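# Load the grey crate into the tunnel washer

## Task

Get the grey crate into the tunnel washer, then open the gripper so the crate is no longer held.

## Robot and tools

Robot: two arms, left_arm and right_arm, each with six joints and a parallel gripper. The names are labels, not image sides. Frame: one shared scene frame with its origin on the table top midway between the arms. +x points out over the table, +z points up, and left_arm sits on the +y side. Positions are in metres. Orientations are quaternions in w,x,y,z order. The gripper's fingers point along its own +z axis and close along its y axis. The reported hand point lies between the finger pads, roughly 1 cm short of the tips. Reported hand positions can be off, more so when the arm is stretched far.

Joint order, used in every row and every per-joint list: shoulder, elbow, wrist roll, wrist pitch, waist, wrist yaw. Stated ranges (rad): waist -2.618 to 3.054, shoulder 0.000 to 3.142, elbow 0.000 to 3.142, wrist pitch -1.571 to 1.571, wrist yaw -1.571 to 1.571, wrist roll -2.094 to 2.094. A joint's true end may sit up to 0.036 rad either side of these.

The row: a single list of 14 numbers covering both arms, each in [-1, 1]. It always has all 14, even if one arm stays still. Numbers 1-6 are left_arm joint offsets in the order above, number 7 is left_arm opening, 8-13 are right_arm joint offsets, and 14 is right_arm opening. Joint values are scaled: 1.0 equals 1.202 rad for waist, 1.258 for shoulder, 1.238 for elbow, 2.073 for wrist pitch, and 2.022 for wrist yaw and wrist roll. They are offsets, not poses. Opening is absolute: +1 fully open, -1 closed.

execute_actions(actions): a list of up to 15 actions. Each action is a table of up to 15 rows. Each row lasts one control step of 1/30 s, and if the table is shorter its final row repeats to fill 15 steps. Offsets in every row count from the joint angles at the start of that action, not from the previous row. For the first action in a call, that start is the most recent reported state. An empty list just returns state and images. An action is rejected for both arms if it would push a joint more than 0.036 rad beyond its stated range. If the first action fails that check, or any action is malformed, the whole call is rejected and nothing moves. A joint driven into its real end stops there, and the result may print "joint sent to its limit"; if that line is missing, the joint may still be at its end.

move(target, speed, blocking): target is one 14-number row as above. Its offsets count from the "Joint positions" in the last result that showed them, not from where the arm is when the move begins. All joints follow paths that finish together, so the hand traces a curve. Paths last 0.5 to 10 s and do not avoid obstacles or the other arm. speed is in rad/s for whichever joint has farthest to travel: 0.01 to 2, default 0.5. The opening values are applied at the start. Faster moves and targets set deeper past a contact hit and press harder. With blocking=false you get a result after 0.5 s while motion continues. Until a result shows the move has ended, other moves and actions are rejected, so call wait or stop first. The extra "move:" line reports the ending (done, off_target, moving, held, fault), limits=held or limits=none, and each arm's joint farthest from its target.

wait(seconds): 0 to 10. Arms keep their last command, and a running move continues; the wait returns early when the move ends. stop(): brakes a running move, which needs some distance. The fingers keep moving. zoom_image(camera, region): camera is cam_head_left, cam_head_right, cam_left_wrist or cam_right_wrist (all 504x504). region is [x0, y0, x1, y1] in pixels from the top-left, at most 504 by 504. finished_scene(scene): pass the current scene number once the crate is inside and released. This cannot be undone.

Motion limits: each joint's target is held within a fixed lead of its measured angle per step. The leads are waist 0.202, shoulder 0.258, elbow 0.238, wrist pitch 0.573, wrist yaw and wrist roll 0.522 rad. Targets that would put a hand more than 70 mm from where it is are scaled back. Large offsets therefore take several actions, and the remainder may need commanding again. Sending zero offsets can let an arm sag a little each action. To hold a pose, command offsets back to the wanted angles in the first call of a reply and zeros afterward, increasing the correction if a joint still falls short.

Results: each arm's hand pose. "Joint positions" and "Joint velocities" give one block per arm in joint order (rad, rad/s), then the finger gap (m; 0.094 when fully open). "Joint targets" shows what the joints are currently driven toward. grip_measured shows the opening on the command scale, with up to about 1 mm of fixed error per gripper. Joint torques are the total drive output, so they are noisy and offset. Step readings list joint angles at some steps, and HELD marks steps where an arm was held back. "joint command not followed" means a clearance check altered targets. Each camera image comes with calibration data: K, distortion and T_world_to_cam.

Gripping: to hold something, command an opening about 0.03 below grip_measured, or less for a lighter hold. Pads push about 50-62 N, and less on thin parts.

Heat: holding loads warms the motors. MOTOR HOT appears from 75 °C. At 90 °C that arm is stopped for 10 s. At 100 °C the arm goes limp and drops. These are shown as OVER-TEMPERATURE FAULT lines. The robot keeps its last command while you compose a reply. Something may briefly pull on a held part or nudge loose objects.

Avoid: knocking rigid items or pushing them off the work area (this fails the task), letting the arms collide or press on each other, dropping or slamming the crate, and pushing hard.

Each tool is called after "Emit:" as name(argument=value, ...), one argument or row to a line, values as JSON.

## Session

Emit:
execute_actions(
  actions=[],
)

Scene clock: 0.00 s.
left_arm: end_effector_position=(+0.2737, +0.4373, +0.2090) grip_measured=+1.000 end_effector_quat_wxyz=(+0.281, -0.500, +0.785, -0.234) | right_arm: end_effector_position=(+0.1571, +0.0136, +0.2160) grip_measured=+1.000 end_effector_quat_wxyz=(-0.277, +0.796, -0.517, +0.152)
Joint names: [shoulder, elbow, wrist roll, wrist pitch, waist, wrist yaw]
Joint positions: left_arm=[ 1.001  0.981 -0.756 -0.913  0.48   0.423  0.094] | right_arm=[ 1.526  1.441 -0.784 -1.016  1.432  0.456  0.094]
Joint velocities: left_arm=[-0.017  0.007 -0.051  0.022 -0.022  0.066  0.   ] | right_arm=[ 0.017 -0.007 -0.037 -0.051 -0.012  0.066  0.   ]
Joint torques (N m, as the arm reports them, + toward a larger angle): no reading
Joint targets: left_arm=[0.993 0.992 -0.750 -0.908 0.480 0.424] | right_arm=[1.520 1.448 -0.780 -1.017 1.432 0.459]

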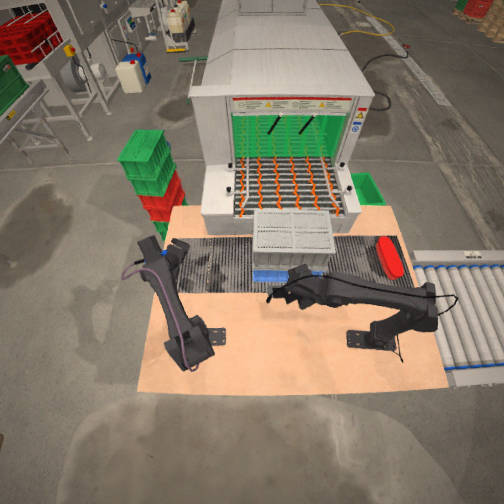

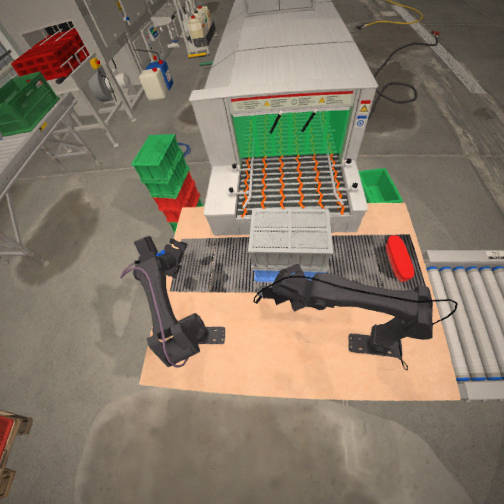

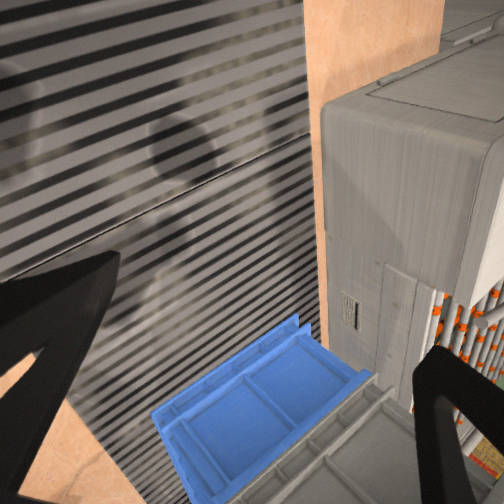

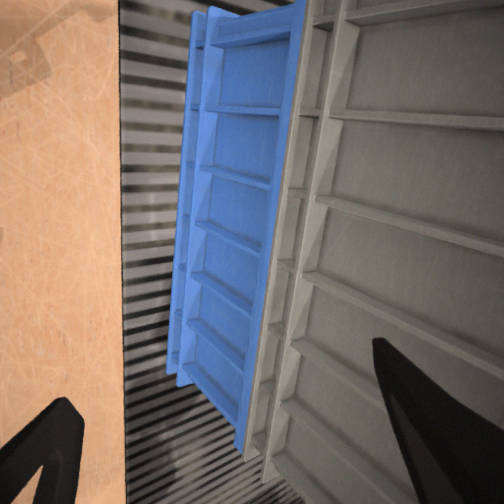

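Emit:
zoom_image(
  camera="cam_head_left",
  region=[180, 80, 420, 320],
)

Emit:
zoom_image(
  camera="cam_head_right",
  region=[180, 80, 420, 320],
)

Region (180, 80, 420, 320) of cam_head_left's 504x504 image, scaled by 2.100, with more detail than that image has.

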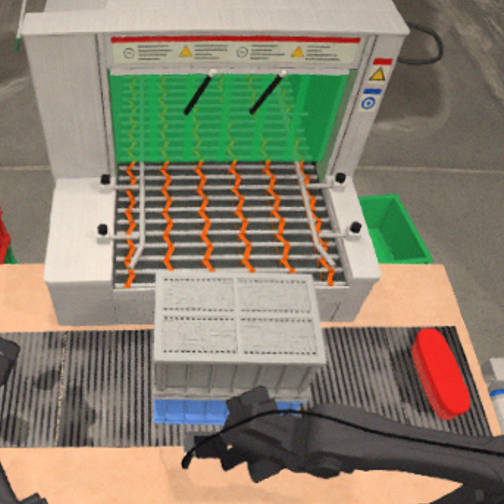

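Region (180, 80, 420, 320) of cam_head_right's 504x504 image, scaled by 2.100, with more detail than that image has.

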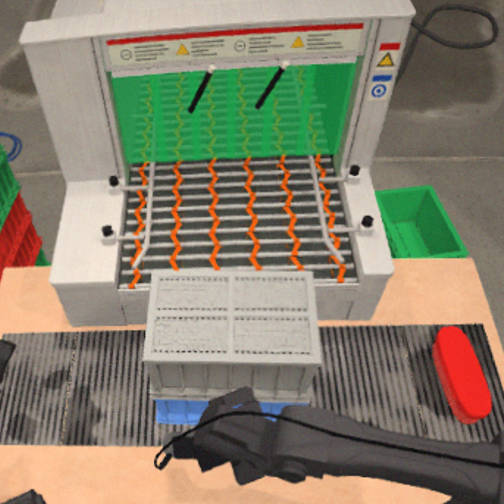

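Emit:
zoom_image(
  camera="cam_left_wrist",
  region=[252, 0, 504, 504],
)

Emit:
zoom_image(
  camera="cam_head_left",
  region=[200, 140, 360, 300],
)

Region (252, 0, 504, 504) of cam_left_wrist's 504x504 image, scaled by 1.000.

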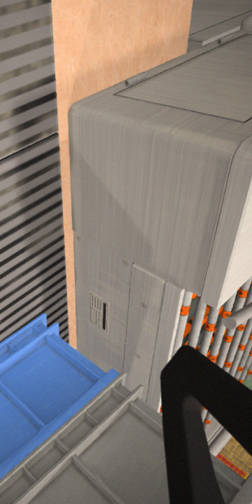

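Region (200, 140, 360, 300) of cam_head_left's 504x504 image, scaled by 3.150, with more detail than that image has.

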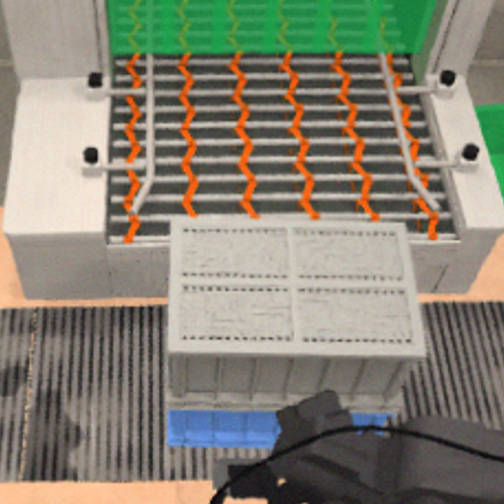

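Emit:
zoom_image(
  camera="cam_left_wrist",
  region=[140, 300, 444, 504],
)

Emit:
zoom_image(
  camera="cam_right_wrist",
  region=[160, 0, 504, 504],
)

Region (140, 300, 444, 504) of cam_left_wrist's 504x504 image, scaled by 1.658, with more detail than that image has; it fills the top 338 rows of this view, and the rest is white.

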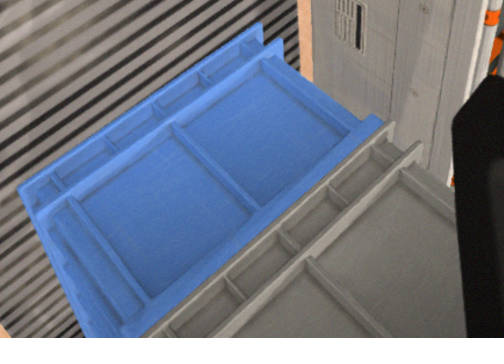

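Region (160, 0, 504, 504) of cam_right_wrist's 504x504 image, scaled by 1.000; it fills the left 344 columns of this view, and the rest is white.

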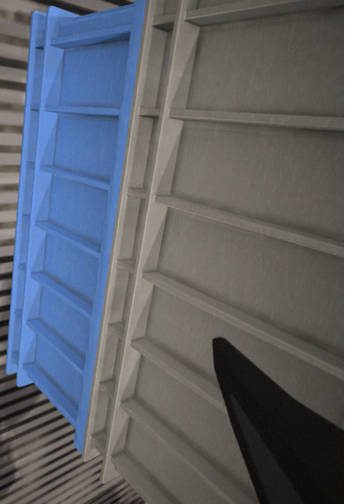

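Emit:
move(
  target=[0.5986,-0.013,0.522,0.676,-0.358,0.533,1, -0.418,-0.114,0.239,0.008,-0.998,-0.967,1],
  speed=1.2,
)

Scene clock: 55.37 s.
left_arm: end_effector_position=(+0.3913, +0.2301, +0.2235) grip_measured=+1.000 end_effector_quat_wxyz=(+0.534, +0.455, +0.553, -0.449) | right_arm: end_effector_position=(+0.1321, -0.1191, +0.4171) grip_measured=+1.000 end_effector_quat_wxyz=(+0.364, -0.420, +0.594, +0.582)
Joint names: [shoulder, elbow, wrist roll, wrist pitch, waist, wrist yaw]
Joint positions: left_arm=[1.749 0.97  0.288 0.478 0.059 1.484 0.094] | right_arm=[ 1.022  1.32  -0.308 -1.004  0.241 -1.482  0.094]
Joint velocities: left_arm=[ 0.027  0.007 -0.007  0.007  0.002  0.066  0.   ] | right_arm=[-0.012  0.002 -0.007 -0.022  0.002  0.051  0.   ]
Joint torques (N m, as the arm reports them, + toward a larger angle): left_arm=[-8.52  6.18  0.1   1.16 -0.82  0.26] | right_arm=[-2.    4.26  0.07  1.33 -0.39 -0.52]
Joint targets: left_arm=[1.754 0.965 0.300 0.489 0.050 1.500] | right_arm=[1.000 1.300 -0.301 -0.999 0.233 -1.500]
move: off_target (right_arm); limits=none; left_arm: farthest joint: the wrist yaw, 0.017 radians from its target (1.078 radians at the start); right_arm: farthest joint: the shoulder, 0.022 radians from its target (0.526 radians at the start)
camera_calibration (this result's frames):
cam_left_wrist: T_world_to_cam=[[-0.921204, -0.245461, 0.301882, 0.357669], [-0.386327, 0.484899, -0.784617, 0.239039], [0.0462103, -0.839417, -0.541519, 0.411082], [0, 0, 0, 1]] pos_world=[0.402837, 0.316953, 0.302189]
cam_right_wrist: T_world_to_cam=[[0.824508, -0.0320407, -0.564942, 0.118107], [-0.462104, -0.614328, -0.639579, 0.296696], [-0.326567, 0.7884, -0.521325, 0.464623], [0, 0, 0, 1]] pos_world=[0.191455, -0.180255, 0.498704]

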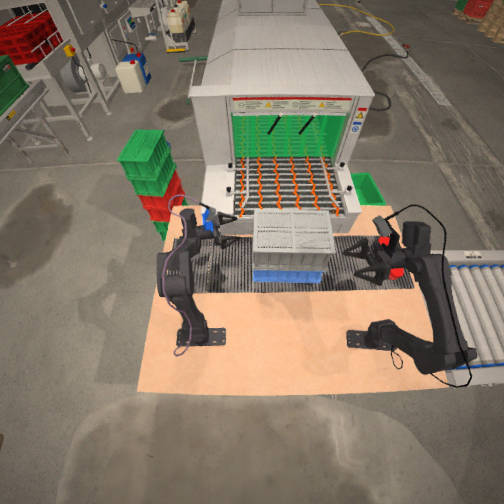

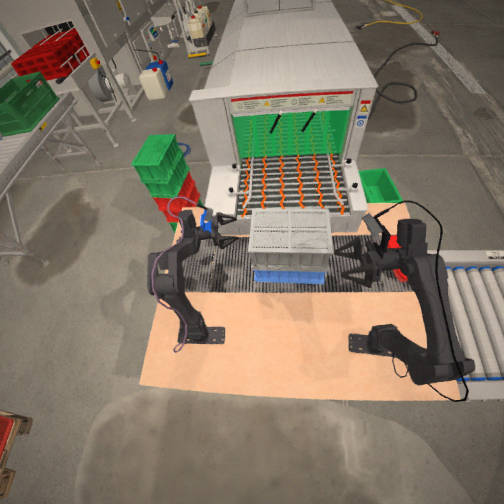

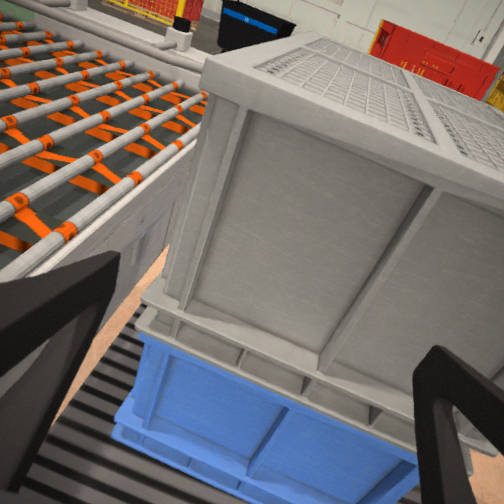

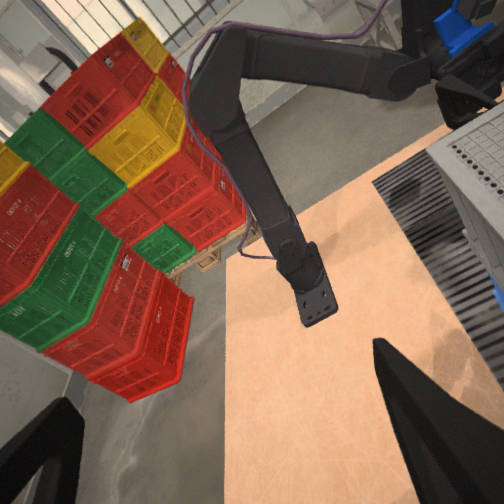

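Emit:
move(
  target=[-0.029,-0.06,0.01,0.02,-0.058,0.036,-0.1, 0.1575,-0.11,0.004,0.22,-0.237,-0.034,-0.1],
  speed=1.0,
)

Scene clock: 73.00 s.
left_arm: end_effector_position=(+0.3630, +0.2064, +0.2098) grip_measured=-0.098 end_effector_quat_wxyz=(+0.505, +0.474, +0.529, -0.490) | right_arm: end_effector_position=(+0.2551, -0.1763, +0.3781) grip_measured=-0.097 end_effector_quat_wxyz=(+0.473, -0.377, +0.606, +0.516)
Joint names: [shoulder, elbow, wrist roll, wrist pitch, waist, wrist yaw]
Joint positions: left_arm=[1.749 0.903 0.297 0.509 0.    1.54  0.042] | right_arm=[ 1.217  1.192 -0.305 -0.553 -0.037 -1.534  0.042]
Joint velocities: left_arm=[-0.002 -0.007 -0.066  0.007  0.012  0.066 -0.   ] | right_arm=[ 0.002  0.007 -0.066 -0.007  0.012  0.037  0.   ]
Joint torques (N m, as the arm reports them, + toward a larger angle): left_arm=[-11.96   5.66   0.1    1.12  -0.93   0.27] | right_arm=[-2.42  6.09  0.02  1.38 -0.57 -0.43]
Joint targets: left_arm=[1.712 0.895 0.308 0.519 -0.011 1.556] | right_arm=[1.221 1.184 -0.300 -0.548 -0.043 -1.550]
move: off_target (left_arm); limits=none; left_arm: farthest joint: the shoulder, 0.036 radians from its target (0.036 radians at the start); right_arm: farthest joint: the wrist yaw, 0.017 radians from its target (0.069 radians at the start)
camera_calibration (this result's frames):
cam_left_wrist: T_world_to_cam=[[-0.934669, -0.135321, 0.32876, 0.306501], [-0.350078, 0.511495, -0.784741, 0.210259], [-0.061967, -0.848564, -0.525452, 0.422926], [0, 0, 0, 1]] pos_world=[0.386291, 0.292809, 0.286461]
cam_right_wrist: T_world_to_cam=[[0.860435, -0.216993, -0.461049, -0.0882793], [-0.505384, -0.479022, -0.717722, 0.35786], [-0.0651122, 0.85056, -0.521832, 0.473999], [0, 0, 0, 1]] pos_world=[0.287678, -0.250898, 0.463491]

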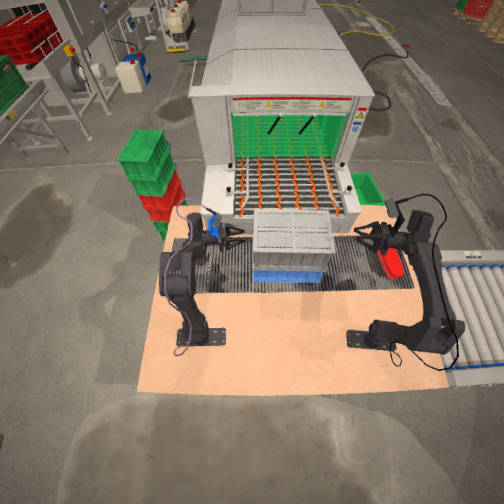

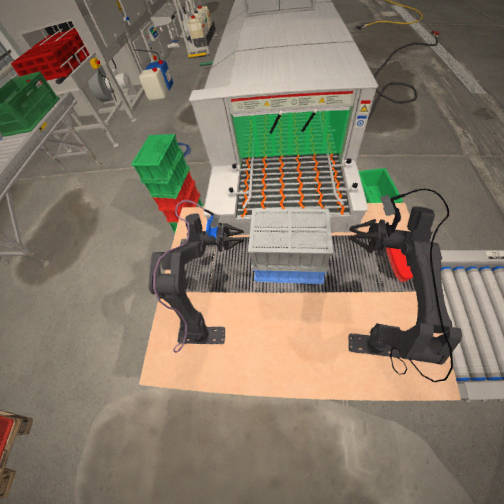

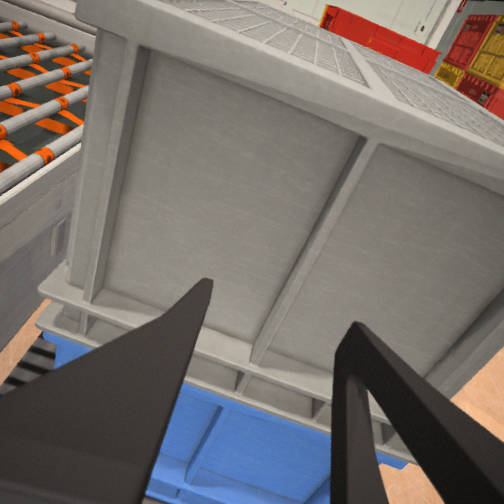

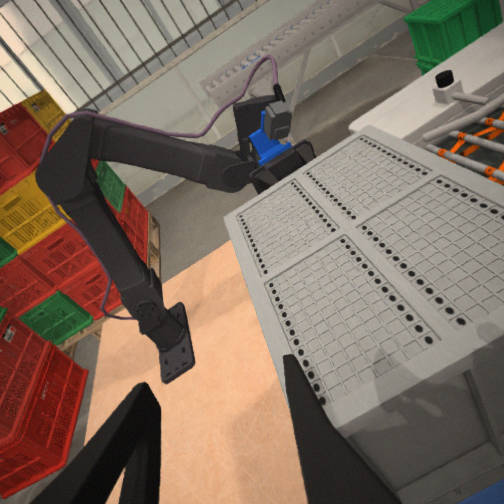

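Emit:
move(
  target=[0.001,0.036,0.001,0,-0.105,-0.03,-0.1, 0.370,-0.2666,0.0,0.5204,0.0,-0.013,-0.1],
  speed=0.8,
)

Scene clock: 79.57 s.
left_arm: end_effector_position=(+0.3547, +0.1669, +0.2116) grip_measured=-0.098 end_effector_quat_wxyz=(+0.491, +0.499, +0.514, -0.495) | right_arm: end_effector_position=(+0.3470, -0.1905, +0.2274) grip_measured=-0.097 end_effector_quat_wxyz=(+0.547, -0.464, +0.537, +0.445)
Joint names: [shoulder, elbow, wrist roll, wrist pitch, waist, wrist yaw]
Joint positions: left_arm=[ 1.749  0.921  0.298  0.51  -0.114  1.482  0.042] | right_arm=[ 1.672  0.874 -0.305  0.523 -0.037 -1.548  0.042]
Joint velocities: left_arm=[ 0.012 -0.007 -0.051 -0.007  0.002  0.066 -0.   ] | right_arm=[-0.007 -0.022  0.081 -0.007 -0.002 -0.022 -0.   ]
Joint torques (N m, as the arm reports them, + toward a larger angle): left_arm=[-8.69  8.78  0.01  1.07 -1.01  0.1 ] | right_arm=[-5.39  5.27 -0.02  1.44  0.01 -0.26]
Joint targets: left_arm=[1.750 0.948 0.300 0.510 -0.126 1.479] | right_arm=[1.683 0.862 -0.305 0.526 -0.037 -1.560]
move: off_target (left_arm); limits=none; left_arm: farthest joint: the elbow, 0.027 radians from its target (0.044 radians at the start); right_arm: farthest joint: the elbow, 0.012 radians from its target (0.330 radians at the start)
camera_calibration (this result's frames):
cam_left_wrist: T_world_to_cam=[[-0.947228, -0.0843812, 0.309255, 0.292891], [-0.303649, 0.545393, -0.781245, 0.206092], [-0.102743, -0.833922, -0.542233, 0.40536], [0, 0, 0, 1]] pos_world=[0.381662, 0.250352, 0.29023]
cam_right_wrist: T_world_to_cam=[[0.959689, -0.218167, -0.177199, -0.339038], [-0.267474, -0.51525, -0.814233, 0.221841], [0.0863367, 0.828807, -0.552834, 0.36371], [0, 0, 0, 1]] pos_world=[0.353307, -0.261109, 0.321624]

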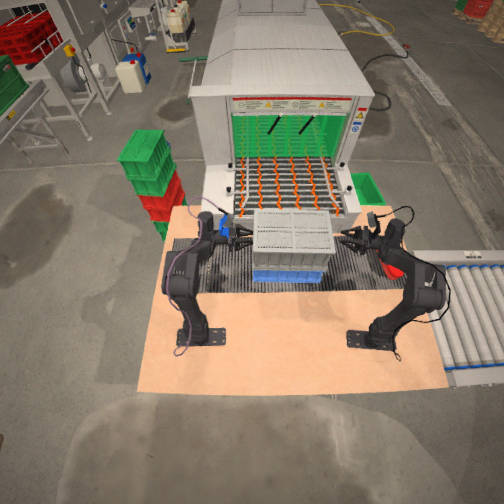

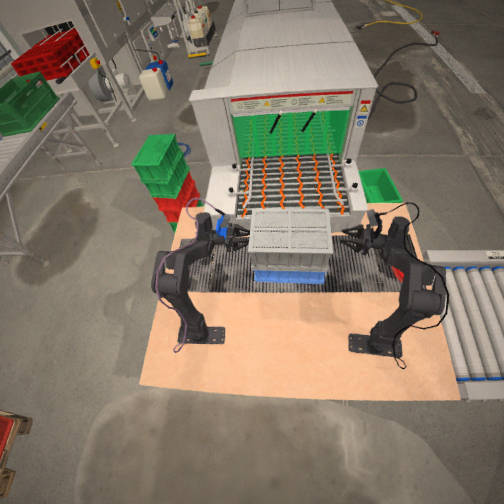

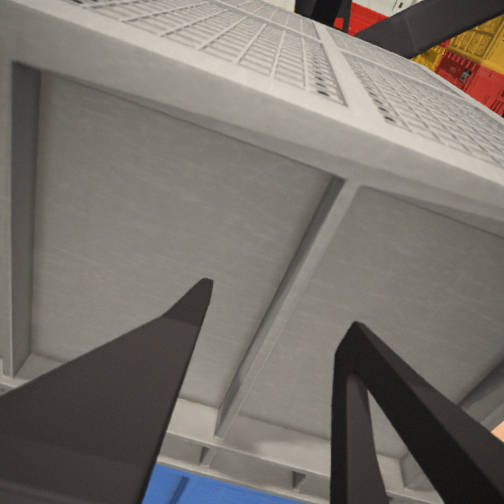

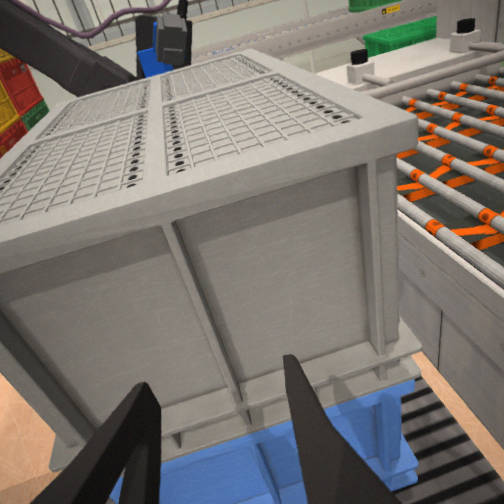

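Emit:
move(
  target=[0.001,0.022,-0.069,0.0724,-0.018,-0.006,-0.1, 0.06,0.0785,0.02,0.0,0.135,-0.005,-0.1],
  speed=0.3,
)

Scene clock: 87.30 s.
left_arm: end_effector_position=(+0.3567, +0.1634, +0.2229) grip_measured=-0.098 end_effector_quat_wxyz=(+0.494, +0.498, +0.510, -0.497) | right_arm: end_effector_position=(+0.3396, -0.1357, +0.2291) grip_measured=-0.097 end_effector_quat_wxyz=(-0.505, +0.500, -0.503, -0.492)
Joint names: [shoulder, elbow, wrist roll, wrist pitch, waist, wrist yaw]
Joint positions: left_arm=[ 1.749  0.921  0.164  0.648 -0.124  1.477  0.042] | right_arm=[ 1.73   0.945 -0.274  0.523  0.121 -1.548  0.042]
Joint velocities: left_arm=[ 0.002 -0.022  0.022  0.037 -0.007 -0.081  0.   ] | right_arm=[ 0.002  0.002 -0.066 -0.037  0.012 -0.007  0.   ]
Joint torques (N m, as the arm reports them, + toward a larger angle): left_arm=[-8.69  8.79 -0.05  1.15 -1.03  0.02] | right_arm=[-5.66  8.42  0.1   1.37  0.24 -0.25]
Joint targets: left_arm=[1.750 0.948 0.158 0.659 -0.136 1.471] | right_arm=[1.748 0.971 -0.265 0.523 0.125 -1.558]
move: off_target (left_arm, right_arm); limits=none; left_arm: farthest joint: the elbow, 0.027 radians from its target (0.027 radians at the start); right_arm: farthest joint: the elbow, 0.026 radians from its target (0.097 radians at the start)
camera_calibration (this result's frames):
cam_left_wrist: T_world_to_cam=[[-0.948633, -0.0801195, 0.306065, 0.291504], [-0.299735, 0.537225, -0.788383, 0.219024], [-0.101261, -0.839625, -0.533645, 0.407286], [0, 0, 0, 1]] pos_world=[0.383422, 0.247657, 0.300802]
cam_right_wrist: T_world_to_cam=[[0.978784, -0.0634628, -0.194818, -0.301191], [-0.197158, -0.550519, -0.811208, 0.220154], [-0.0557696, 0.832407, -0.551351, 0.368374], [0, 0, 0, 1]] pos_world=[0.35875, -0.204552, 0.323017]

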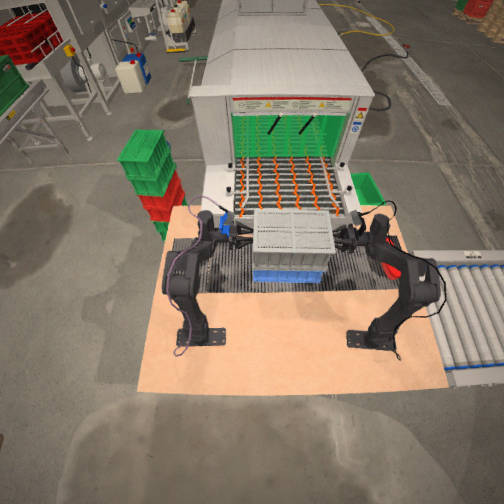

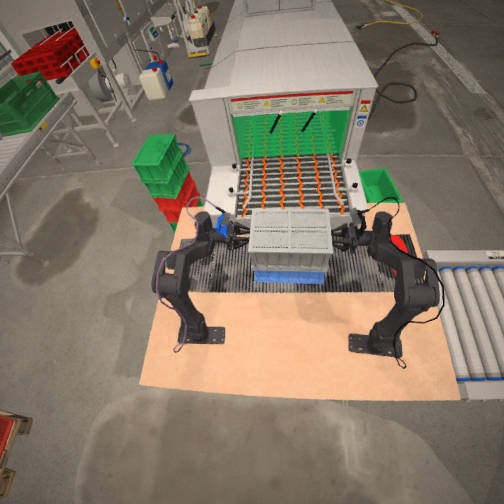

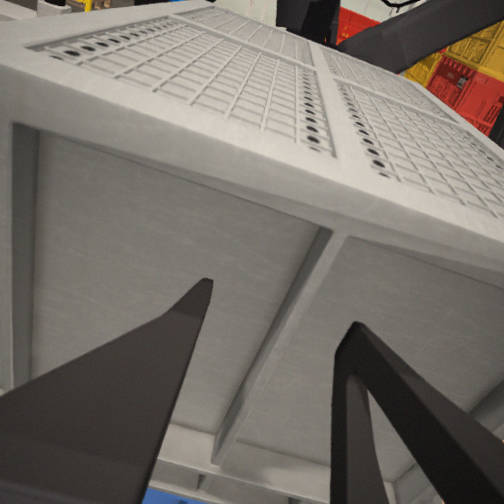

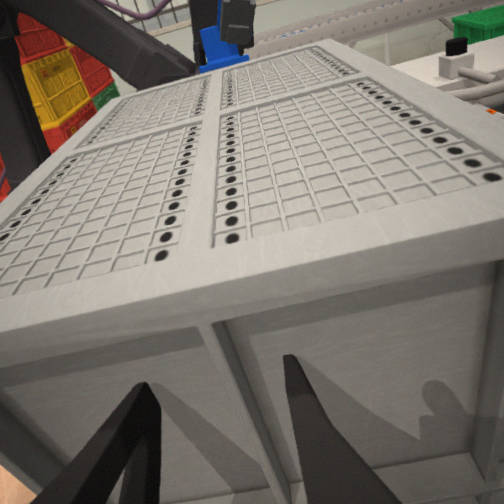

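Emit:
move(
  target=[0.001,0.022,-0.003,0.005,-0.005,-0.003,-0.1, 0.0385,0.0404,0.004,0.0,0.003,-0.005,-0.1],
  speed=0.2,
)

Scene clock: 92.40 s.
left_arm: end_effector_position=(+0.3568, +0.1634, +0.2230) grip_measured=-0.098 end_effector_quat_wxyz=(+0.494, +0.498, +0.510, -0.497) | right_arm: end_effector_position=(+0.3468, -0.1357, +0.2252) grip_measured=-0.097 end_effector_quat_wxyz=(-0.503, +0.498, -0.505, -0.494)
Joint names: [shoulder, elbow, wrist roll, wrist pitch, waist, wrist yaw]
Joint positions: left_arm=[ 1.749  0.921  0.163  0.649 -0.124  1.477  0.042] | right_arm=[ 1.763  0.969 -0.274  0.524  0.121 -1.549  0.042]
Joint velocities: left_arm=[-0.007  0.002 -0.037 -0.007 -0.007  0.007 -0.001] | right_arm=[ 0.002 -0.002 -0.066  0.007 -0.017  0.022  0.   ]
Joint torques (N m, as the arm reports them, + toward a larger angle): left_arm=[-8.69  8.78 -0.06  1.16 -0.55  0.01] | right_arm=[-5.9   8.38  0.09  1.36  0.34 -0.26]
Joint targets: left_arm=[1.750 0.948 0.158 0.659 -0.130 1.471] | right_arm=[1.779 0.995 -0.266 0.523 0.125 -1.558]
move: off_target (left_arm, right_arm); limits=none; left_arm: farthest joint: the elbow, 0.027 radians from its target (0.027 radians at the start); right_arm: farthest joint: the elbow, 0.026 radians from its target (0.050 radians at the start)
camera_calibration (this result's frames):
cam_left_wrist: T_world_to_cam=[[-0.948632, -0.08011, 0.306073, 0.291492], [-0.299744, 0.537166, -0.78842, 0.219101], [-0.101252, -0.839664, -0.533585, 0.407311], [0, 0, 0, 1]] pos_world=[0.383433, 0.247662, 0.300861]
cam_right_wrist: T_world_to_cam=[[0.977215, -0.0630913, -0.202657, -0.306595], [-0.203448, -0.550545, -0.809635, 0.220196], [-0.060491, 0.832418, -0.550837, 0.36808], [0, 0, 0, 1]] pos_world=[0.366673, -0.204512, 0.318897]

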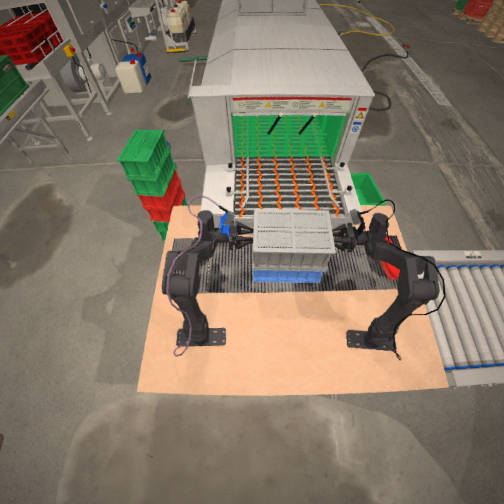

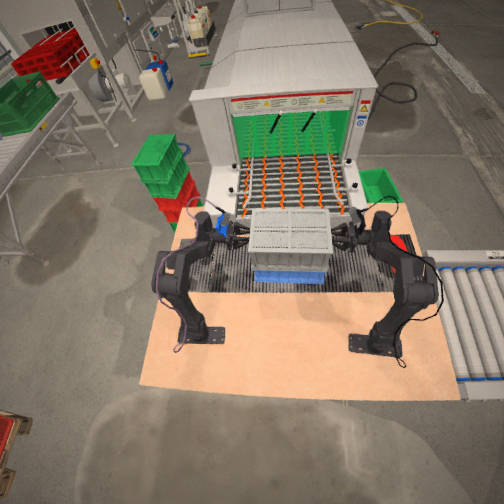

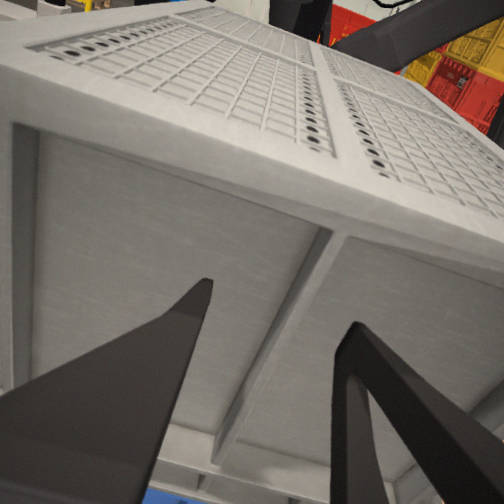

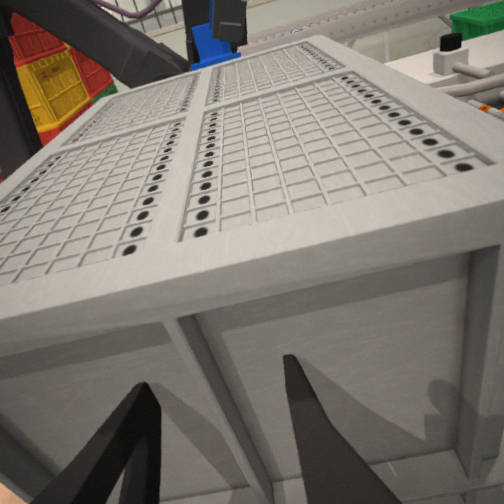

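Emit:
execute_actions(
  actions=[
    [[0.001,0.022,-0.002,0.004,-0.005,-0.003,-0.6, 0.013,0.021,0.004,0,0.003,-0.004,-0.6]],
    [[0,0,0,0,0,0,-1, 0,0,0,0,0,0,-1]],
  ],
)

Scene clock: 94.07 s.
left_arm: end_effector_position=(+0.3564, +0.1634, +0.2231) grip_measured=-0.955 end_effector_quat_wxyz=(+0.494, +0.498, +0.510, -0.498) | right_arm: end_effector_position=(+0.3467, -0.1357, +0.2253) grip_measured=-0.949 end_effector_quat_wxyz=(-0.504, +0.499, -0.504, -0.493)
Joint names: [shoulder, elbow, wrist roll, wrist pitch, waist, wrist yaw]
Joint positions: left_arm=[ 1.749  0.921  0.163  0.649 -0.124  1.479  0.002] | right_arm=[ 1.763  0.969 -0.274  0.526  0.121 -1.55   0.002]
Joint velocities: left_arm=[-0.002 -0.007 -0.022  0.007 -0.007 -0.022  0.   ] | right_arm=[-0.012 -0.007  0.081 -0.051 -0.007 -0.037  0.   ]
Joint torques (N m, as the arm reports them, + toward a larger angle): left_arm=[-8.79  6.45 -0.01  1.07 -0.06  0.06] | right_arm=[-7.17  6.2  -0.01  1.39 -0.05 -0.16]
Joint targets: left_arm=[1.749 0.921 0.163 0.649 -0.124 1.477] | right_arm=[1.763 0.969 -0.274 0.524 0.121 -1.549]
Step readings (joint positions; steps 1 to 15: 1st action; 16 to 30: 2nd action):
0: left_arm=[1.749 0.921 0.163 0.649 -0.124 1.477] | right_arm=[1.763 0.969 -0.274 0.524 0.121 -1.549]
1: left_arm=[1.749 0.921 0.163 0.649 -0.124 1.477] | right_arm=[1.763 0.969 -0.274 0.524 0.121 -1.549]
2: left_arm=[1.749 0.921 0.163 0.649 -0.124 1.477] | right_arm=[1.763 0.969 -0.274 0.524 0.121 -1.549]
4: left_arm=[1.749 0.921 0.163 0.649 -0.124 1.477] | right_arm=[1.763 0.969 -0.274 0.524 0.121 -1.549]
8: left_arm=[1.749 0.921 0.163 0.649 -0.124 1.477] | right_arm=[1.763 0.969 -0.274 0.524 0.121 -1.549]
15: left_arm=[1.749 0.921 0.163 0.649 -0.124 1.477] | right_arm=[1.763 0.969 -0.274 0.524 0.121 -1.549]
16: left_arm=[1.749 0.921 0.163 0.649 -0.124 1.477] | right_arm=[1.763 0.969 -0.274 0.524 0.121 -1.549]
17: left_arm=[1.749 0.921 0.163 0.649 -0.124 1.479] | right_arm=[1.763 0.969 -0.274 0.524 0.121 -1.550]
19: left_arm=[1.749 0.921 0.163 0.649 -0.124 1.479] | right_arm=[1.763 0.969 -0.274 0.526 0.121 -1.550]
23: left_arm=[1.749 0.921 0.163 0.649 -0.124 1.479] | right_arm=[1.763 0.969 -0.274 0.526 0.121 -1.550]
30: Joint positions above
camera_calibration (this result's frames):
cam_left_wrist: T_world_to_cam=[[-0.948771, -0.0782257, 0.306126, 0.290885], [-0.298758, 0.53746, -0.788594, 0.21869], [-0.102843, -0.839653, -0.533298, 0.407808], [0, 0, 0, 1]] pos_world=[0.383259, 0.247635, 0.300892]
cam_right_wrist: T_world_to_cam=[[0.977646, -0.0623295, -0.200807, -0.306932], [-0.2015, -0.550522, -0.810138, 0.219759], [-0.0600532, 0.832491, -0.550775, 0.368011], [0, 0, 0, 1]] pos_world=[0.366452, -0.204514, 0.319092]

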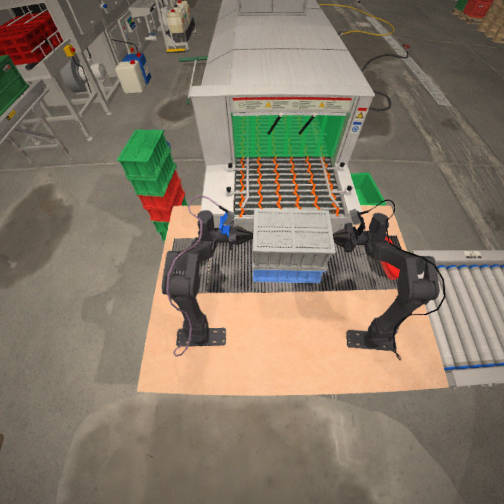

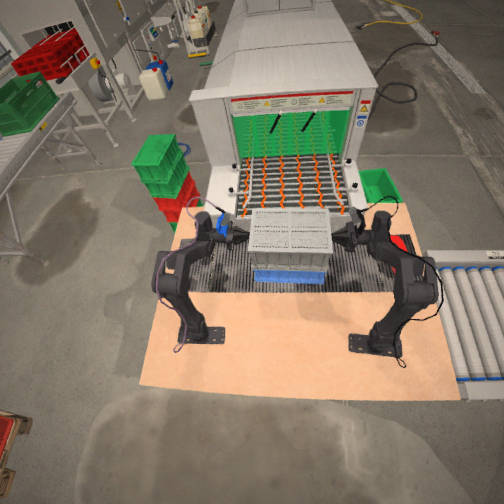

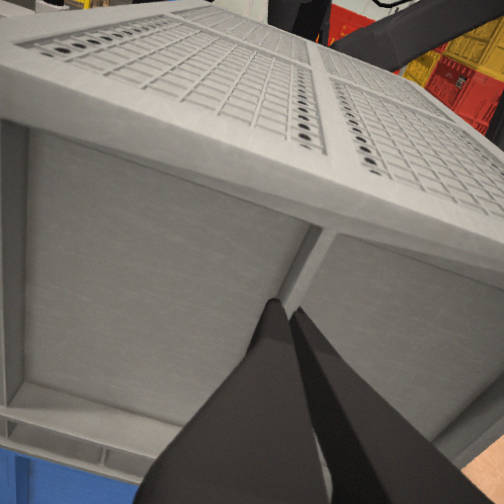

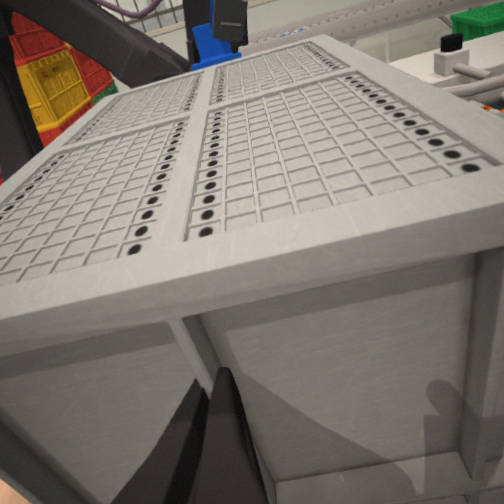

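Emit:
move(
  target=[-0.117,0.1405,0,-0.126,-0.01,0,-1, -0.1105,0.144,0,-0.124,0.01,0,-1],
  speed=0.2,
)

Scene clock: 99.47 s.
left_arm: end_effector_position=(+0.3561, +0.1635, +0.2807) grip_measured=-0.955 end_effector_quat_wxyz=(+0.489, +0.492, +0.517, -0.501) | right_arm: end_effector_position=(+0.3470, -0.1353, +0.2851) grip_measured=-0.949 end_effector_quat_wxyz=(-0.503, +0.495, -0.509, -0.492)
Joint names: [shoulder, elbow, wrist roll, wrist pitch, waist, wrist yaw]
Joint positions: left_arm=[ 1.639  1.061  0.163  0.378 -0.124  1.474  0.002] | right_arm=[ 1.658  1.114 -0.274  0.268  0.122 -1.538  0.002]
Joint velocities: left_arm=[-0.002  0.002 -0.066  0.007 -0.002  0.022 -0.001] | right_arm=[-0.007 -0.002 -0.051 -0.007 -0.002 -0.037 -0.   ]
Joint torques (N m, as the arm reports them, + toward a larger angle): left_arm=[-11.72   9.97  -0.01   1.22  -1.02   0.11] | right_arm=[-9.28  9.43  0.    1.42  0.83 -0.26]
Joint targets: left_arm=[1.602 1.095 0.163 0.387 -0.136 1.479] | right_arm=[1.624 1.147 -0.274 0.269 0.133 -1.549]
move: off_target (left_arm, right_arm); limits=none; left_arm: farthest joint: the shoulder, 0.038 radians from its target (0.147 radians at the start); right_arm: farthest joint: the shoulder, 0.034 radians from its target (0.139 radians at the start)
camera_calibration (this result's frames):
cam_left_wrist: T_world_to_cam=[[-0.941732, -0.0829314, 0.325982, 0.265667], [-0.317627, 0.538202, -0.780674, 0.268396], [-0.110702, -0.838726, -0.533183, 0.441219], [0, 0, 0, 1]] pos_world=[0.384281, 0.247643, 0.358178]
cam_right_wrist: T_world_to_cam=[[0.975265, -0.0726145, -0.208772, -0.293495], [-0.213708, -0.551013, -0.806668, 0.271598], [-0.0564603, 0.831331, -0.552902, 0.399844], [0, 0, 0, 1]] pos_world=[0.366853, -0.20406, 0.37889]

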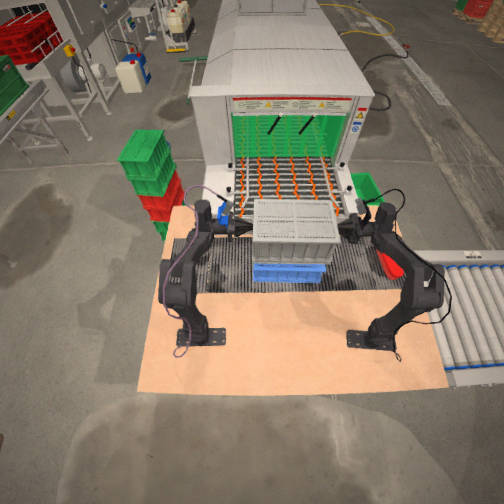

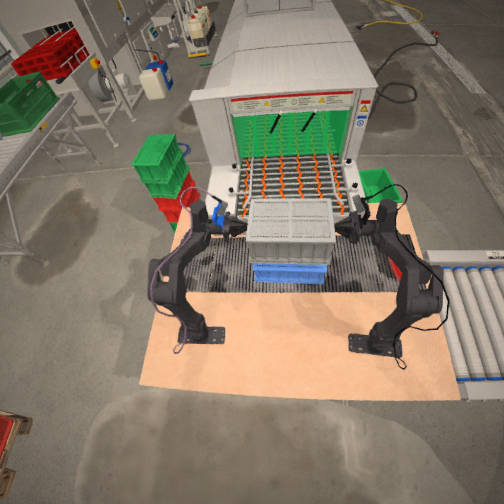

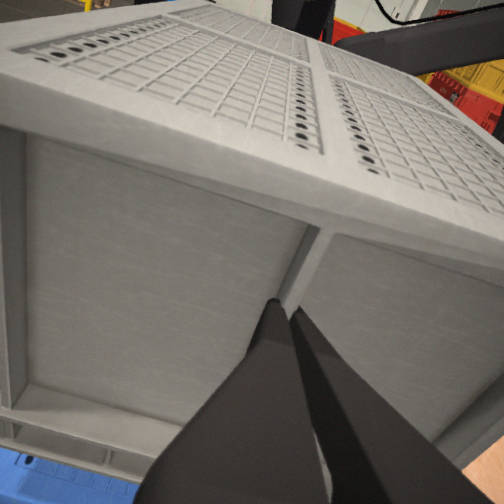

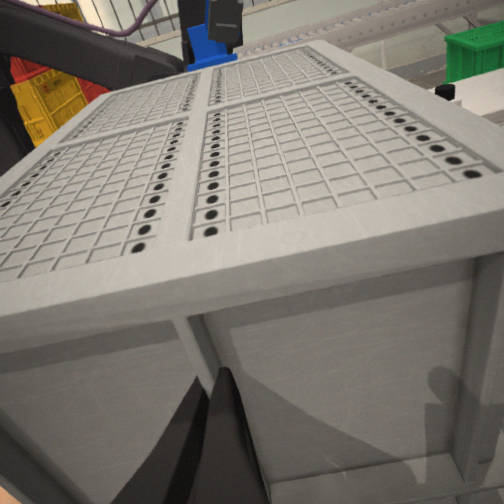

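Emit:
move(
  target=[0.354,0.546,0,-0.098,0.003,0.012,-1, 0.384,0.59,0.046,-0.065,0.007,-0.005,-1],
  speed=0.4,
)

Scene clock: 107.50 s.
left_arm: end_effector_position=(+0.4837, +0.1609, +0.2901) grip_measured=-0.955 end_effector_quat_wxyz=(+0.487, +0.482, +0.528, -0.502) | right_arm: end_effector_position=(+0.4808, -0.1381, +0.2988) grip_measured=-0.949 end_effector_quat_wxyz=(-0.502, +0.486, -0.517, -0.494)
Joint names: [shoulder, elbow, wrist roll, wrist pitch, waist, wrist yaw]
Joint positions: left_arm=[ 2.091  1.699  0.163  0.169 -0.107  1.472  0.002] | right_arm=[ 2.144  1.803 -0.19   0.128  0.115 -1.533  0.002]
Joint velocities: left_arm=[ 0.007  0.012 -0.051 -0.051 -0.002 -0.081  0.001] | right_arm=[-0.017 -0.012 -0.022  0.037 -0.012  0.037 -0.   ]
Joint torques (N m, as the arm reports them, + toward a larger angle): left_arm=[-13.55  10.53  -0.01   1.16  -1.09   0.31] | right_arm=[-11.34  10.36   0.1    1.47   1.22  -0.28]
Joint targets: left_arm=[2.085 1.737 0.163 0.175 -0.120 1.498] | right_arm=[2.141 1.844 -0.181 0.133 0.131 -1.548]
move: off_target (left_arm, right_arm); limits=none; left_arm: farthest joint: the elbow, 0.038 radians from its target (0.676 radians at the start); right_arm: farthest joint: the elbow, 0.041 radians from its target (0.731 radians at the start)
camera_calibration (this result's frames):
cam_left_wrist: T_world_to_cam=[[-0.93231, -0.101514, 0.347121, 0.374854], [-0.345505, 0.533663, -0.771901, 0.329254], [-0.106887, -0.839583, -0.532613, 0.456303], [0, 0, 0, 1]] pos_world=[0.512012, 0.245446, 0.367064]
cam_right_wrist: T_world_to_cam=[[0.96973, -0.0850649, -0.228882, -0.414428], [-0.237467, -0.546796, -0.802884, 0.320625], [-0.0568545, 0.832933, -0.550445, 0.416917], [0, 0, 0, 1]] pos_world=[0.501725, -0.2072, 0.39206]

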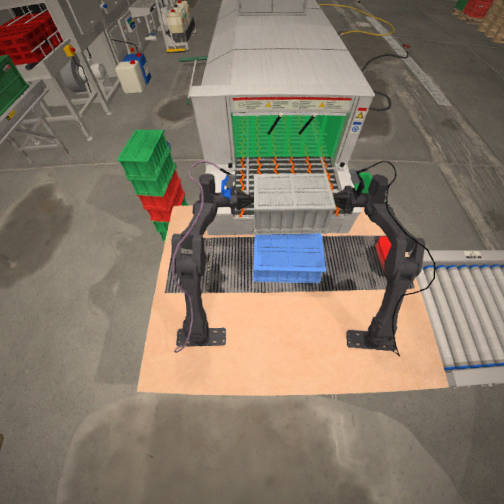

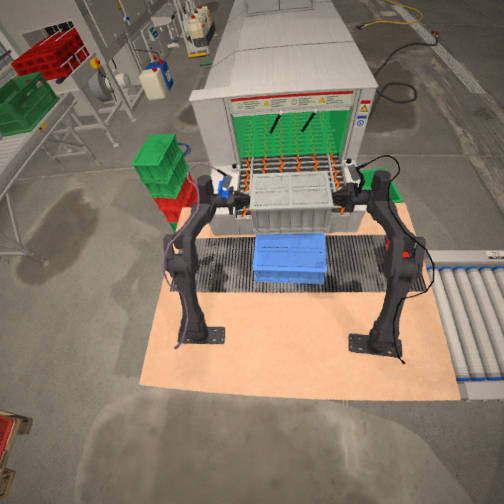

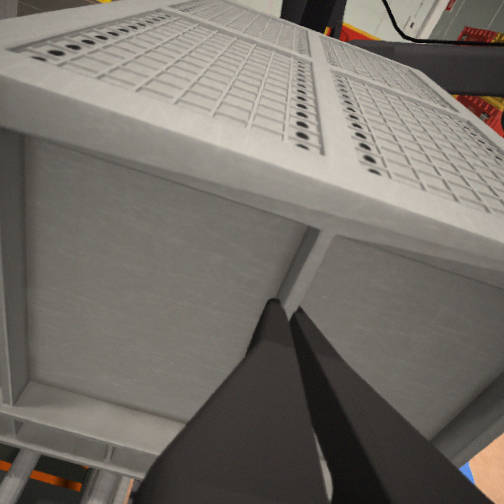

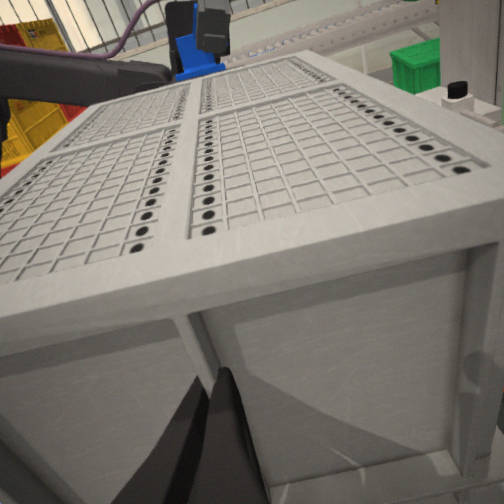

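Emit:
move(
  target=[0.2607,0.4394,0,-0.055,0.001,0.028,-1, 0.2854,0.4612,0.0465,-0.0207,0.0146,-0.011,-1],
  speed=0.4,
)

Scene clock: 121.27 s.
left_arm: end_effector_position=(+0.5531, +0.1614, +0.2806) grip_measured=-0.955 end_effector_quat_wxyz=(+0.497, +0.496, +0.510, -0.497) | right_arm: end_effector_position=(+0.5500, -0.1387, +0.2860) grip_measured=-0.949 end_effector_quat_wxyz=(-0.509, +0.498, -0.503, -0.489)
Joint names: [shoulder, elbow, wrist roll, wrist pitch, waist, wrist yaw]
Joint positions: left_arm=[ 2.429  2.205  0.163  0.047 -0.097  1.499  0.002] | right_arm=[ 2.506  2.335 -0.105  0.081  0.114 -1.547  0.002]
Joint velocities: left_arm=[-0.022  0.007 -0.007 -0.007  0.002 -0.007  0.   ] | right_arm=[-0.037  0.007  0.022  0.037  0.007  0.007  0.   ]
Joint torques (N m, as the arm reports them, + toward a larger angle): left_arm=[-16.6   10.41   0.     1.13  -0.73   0.31] | right_arm=[-13.89  10.34   0.09   1.4    1.54  -0.14]
Joint targets: left_arm=[2.419 2.243 0.163 0.055 -0.106 1.528] | right_arm=[2.503 2.374 -0.096 0.084 0.133 -1.555]
move: off_target (left_arm, right_arm); limits=none; left_arm: farthest joint: the elbow, 0.038 radians from its target (0.544 radians at the start); right_arm: farthest joint: the elbow, 0.039 radians from its target (0.571 radians at the start)
camera_calibration (this result's frames):
cam_left_wrist: T_world_to_cam=[[-0.948934, -0.0824273, 0.304517, 0.460908], [-0.300194, 0.532707, -0.791269, 0.3262], [-0.0969964, -0.842276, -0.530248, 0.45336], [0, 0, 0, 1]] pos_world=[0.579268, 0.246076, 0.358151]
cam_right_wrist: T_world_to_cam=[[0.978743, -0.0719995, -0.192036, -0.498165], [-0.199816, -0.54573, -0.813789, 0.308983], [-0.0462074, 0.834862, -0.548517, 0.408172], [0, 0, 0, 1]] pos_world=[0.568176, -0.208013, 0.379671]

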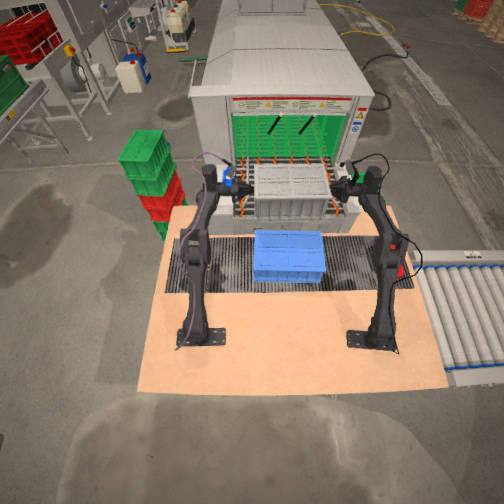

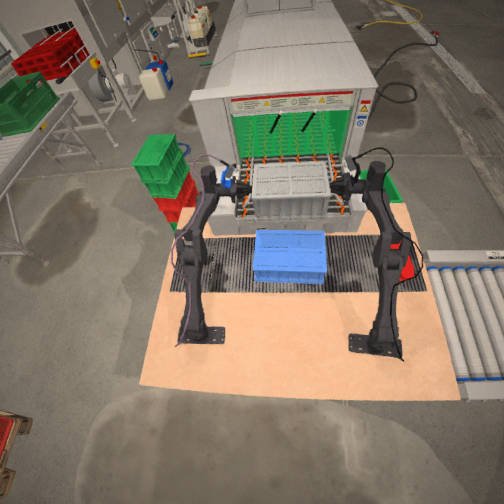

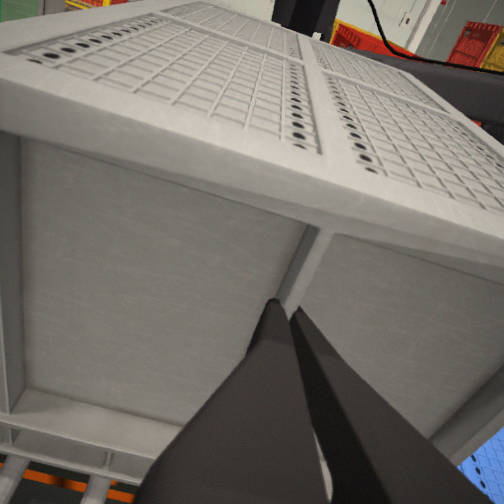

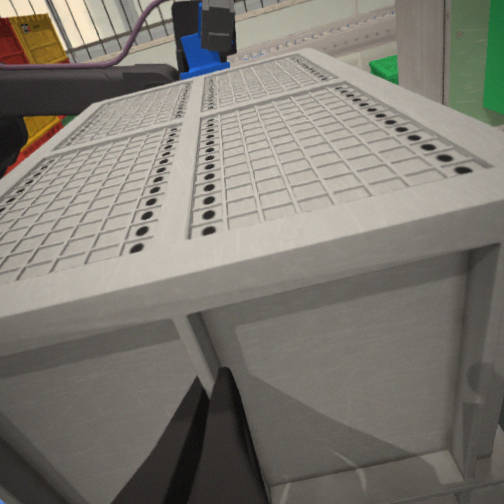

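Emit:
zoom_image(
  camera="cam_head_left",
  region=[190, 90, 400, 250],
)

Region (190, 90, 400, 250) of cam_head_left's 504x504 image, scaled by 2.400, with more detail than that image has; it fills the top 384 rows of this view, and the rest is white.

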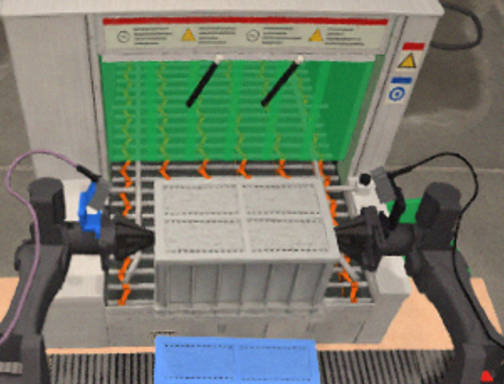

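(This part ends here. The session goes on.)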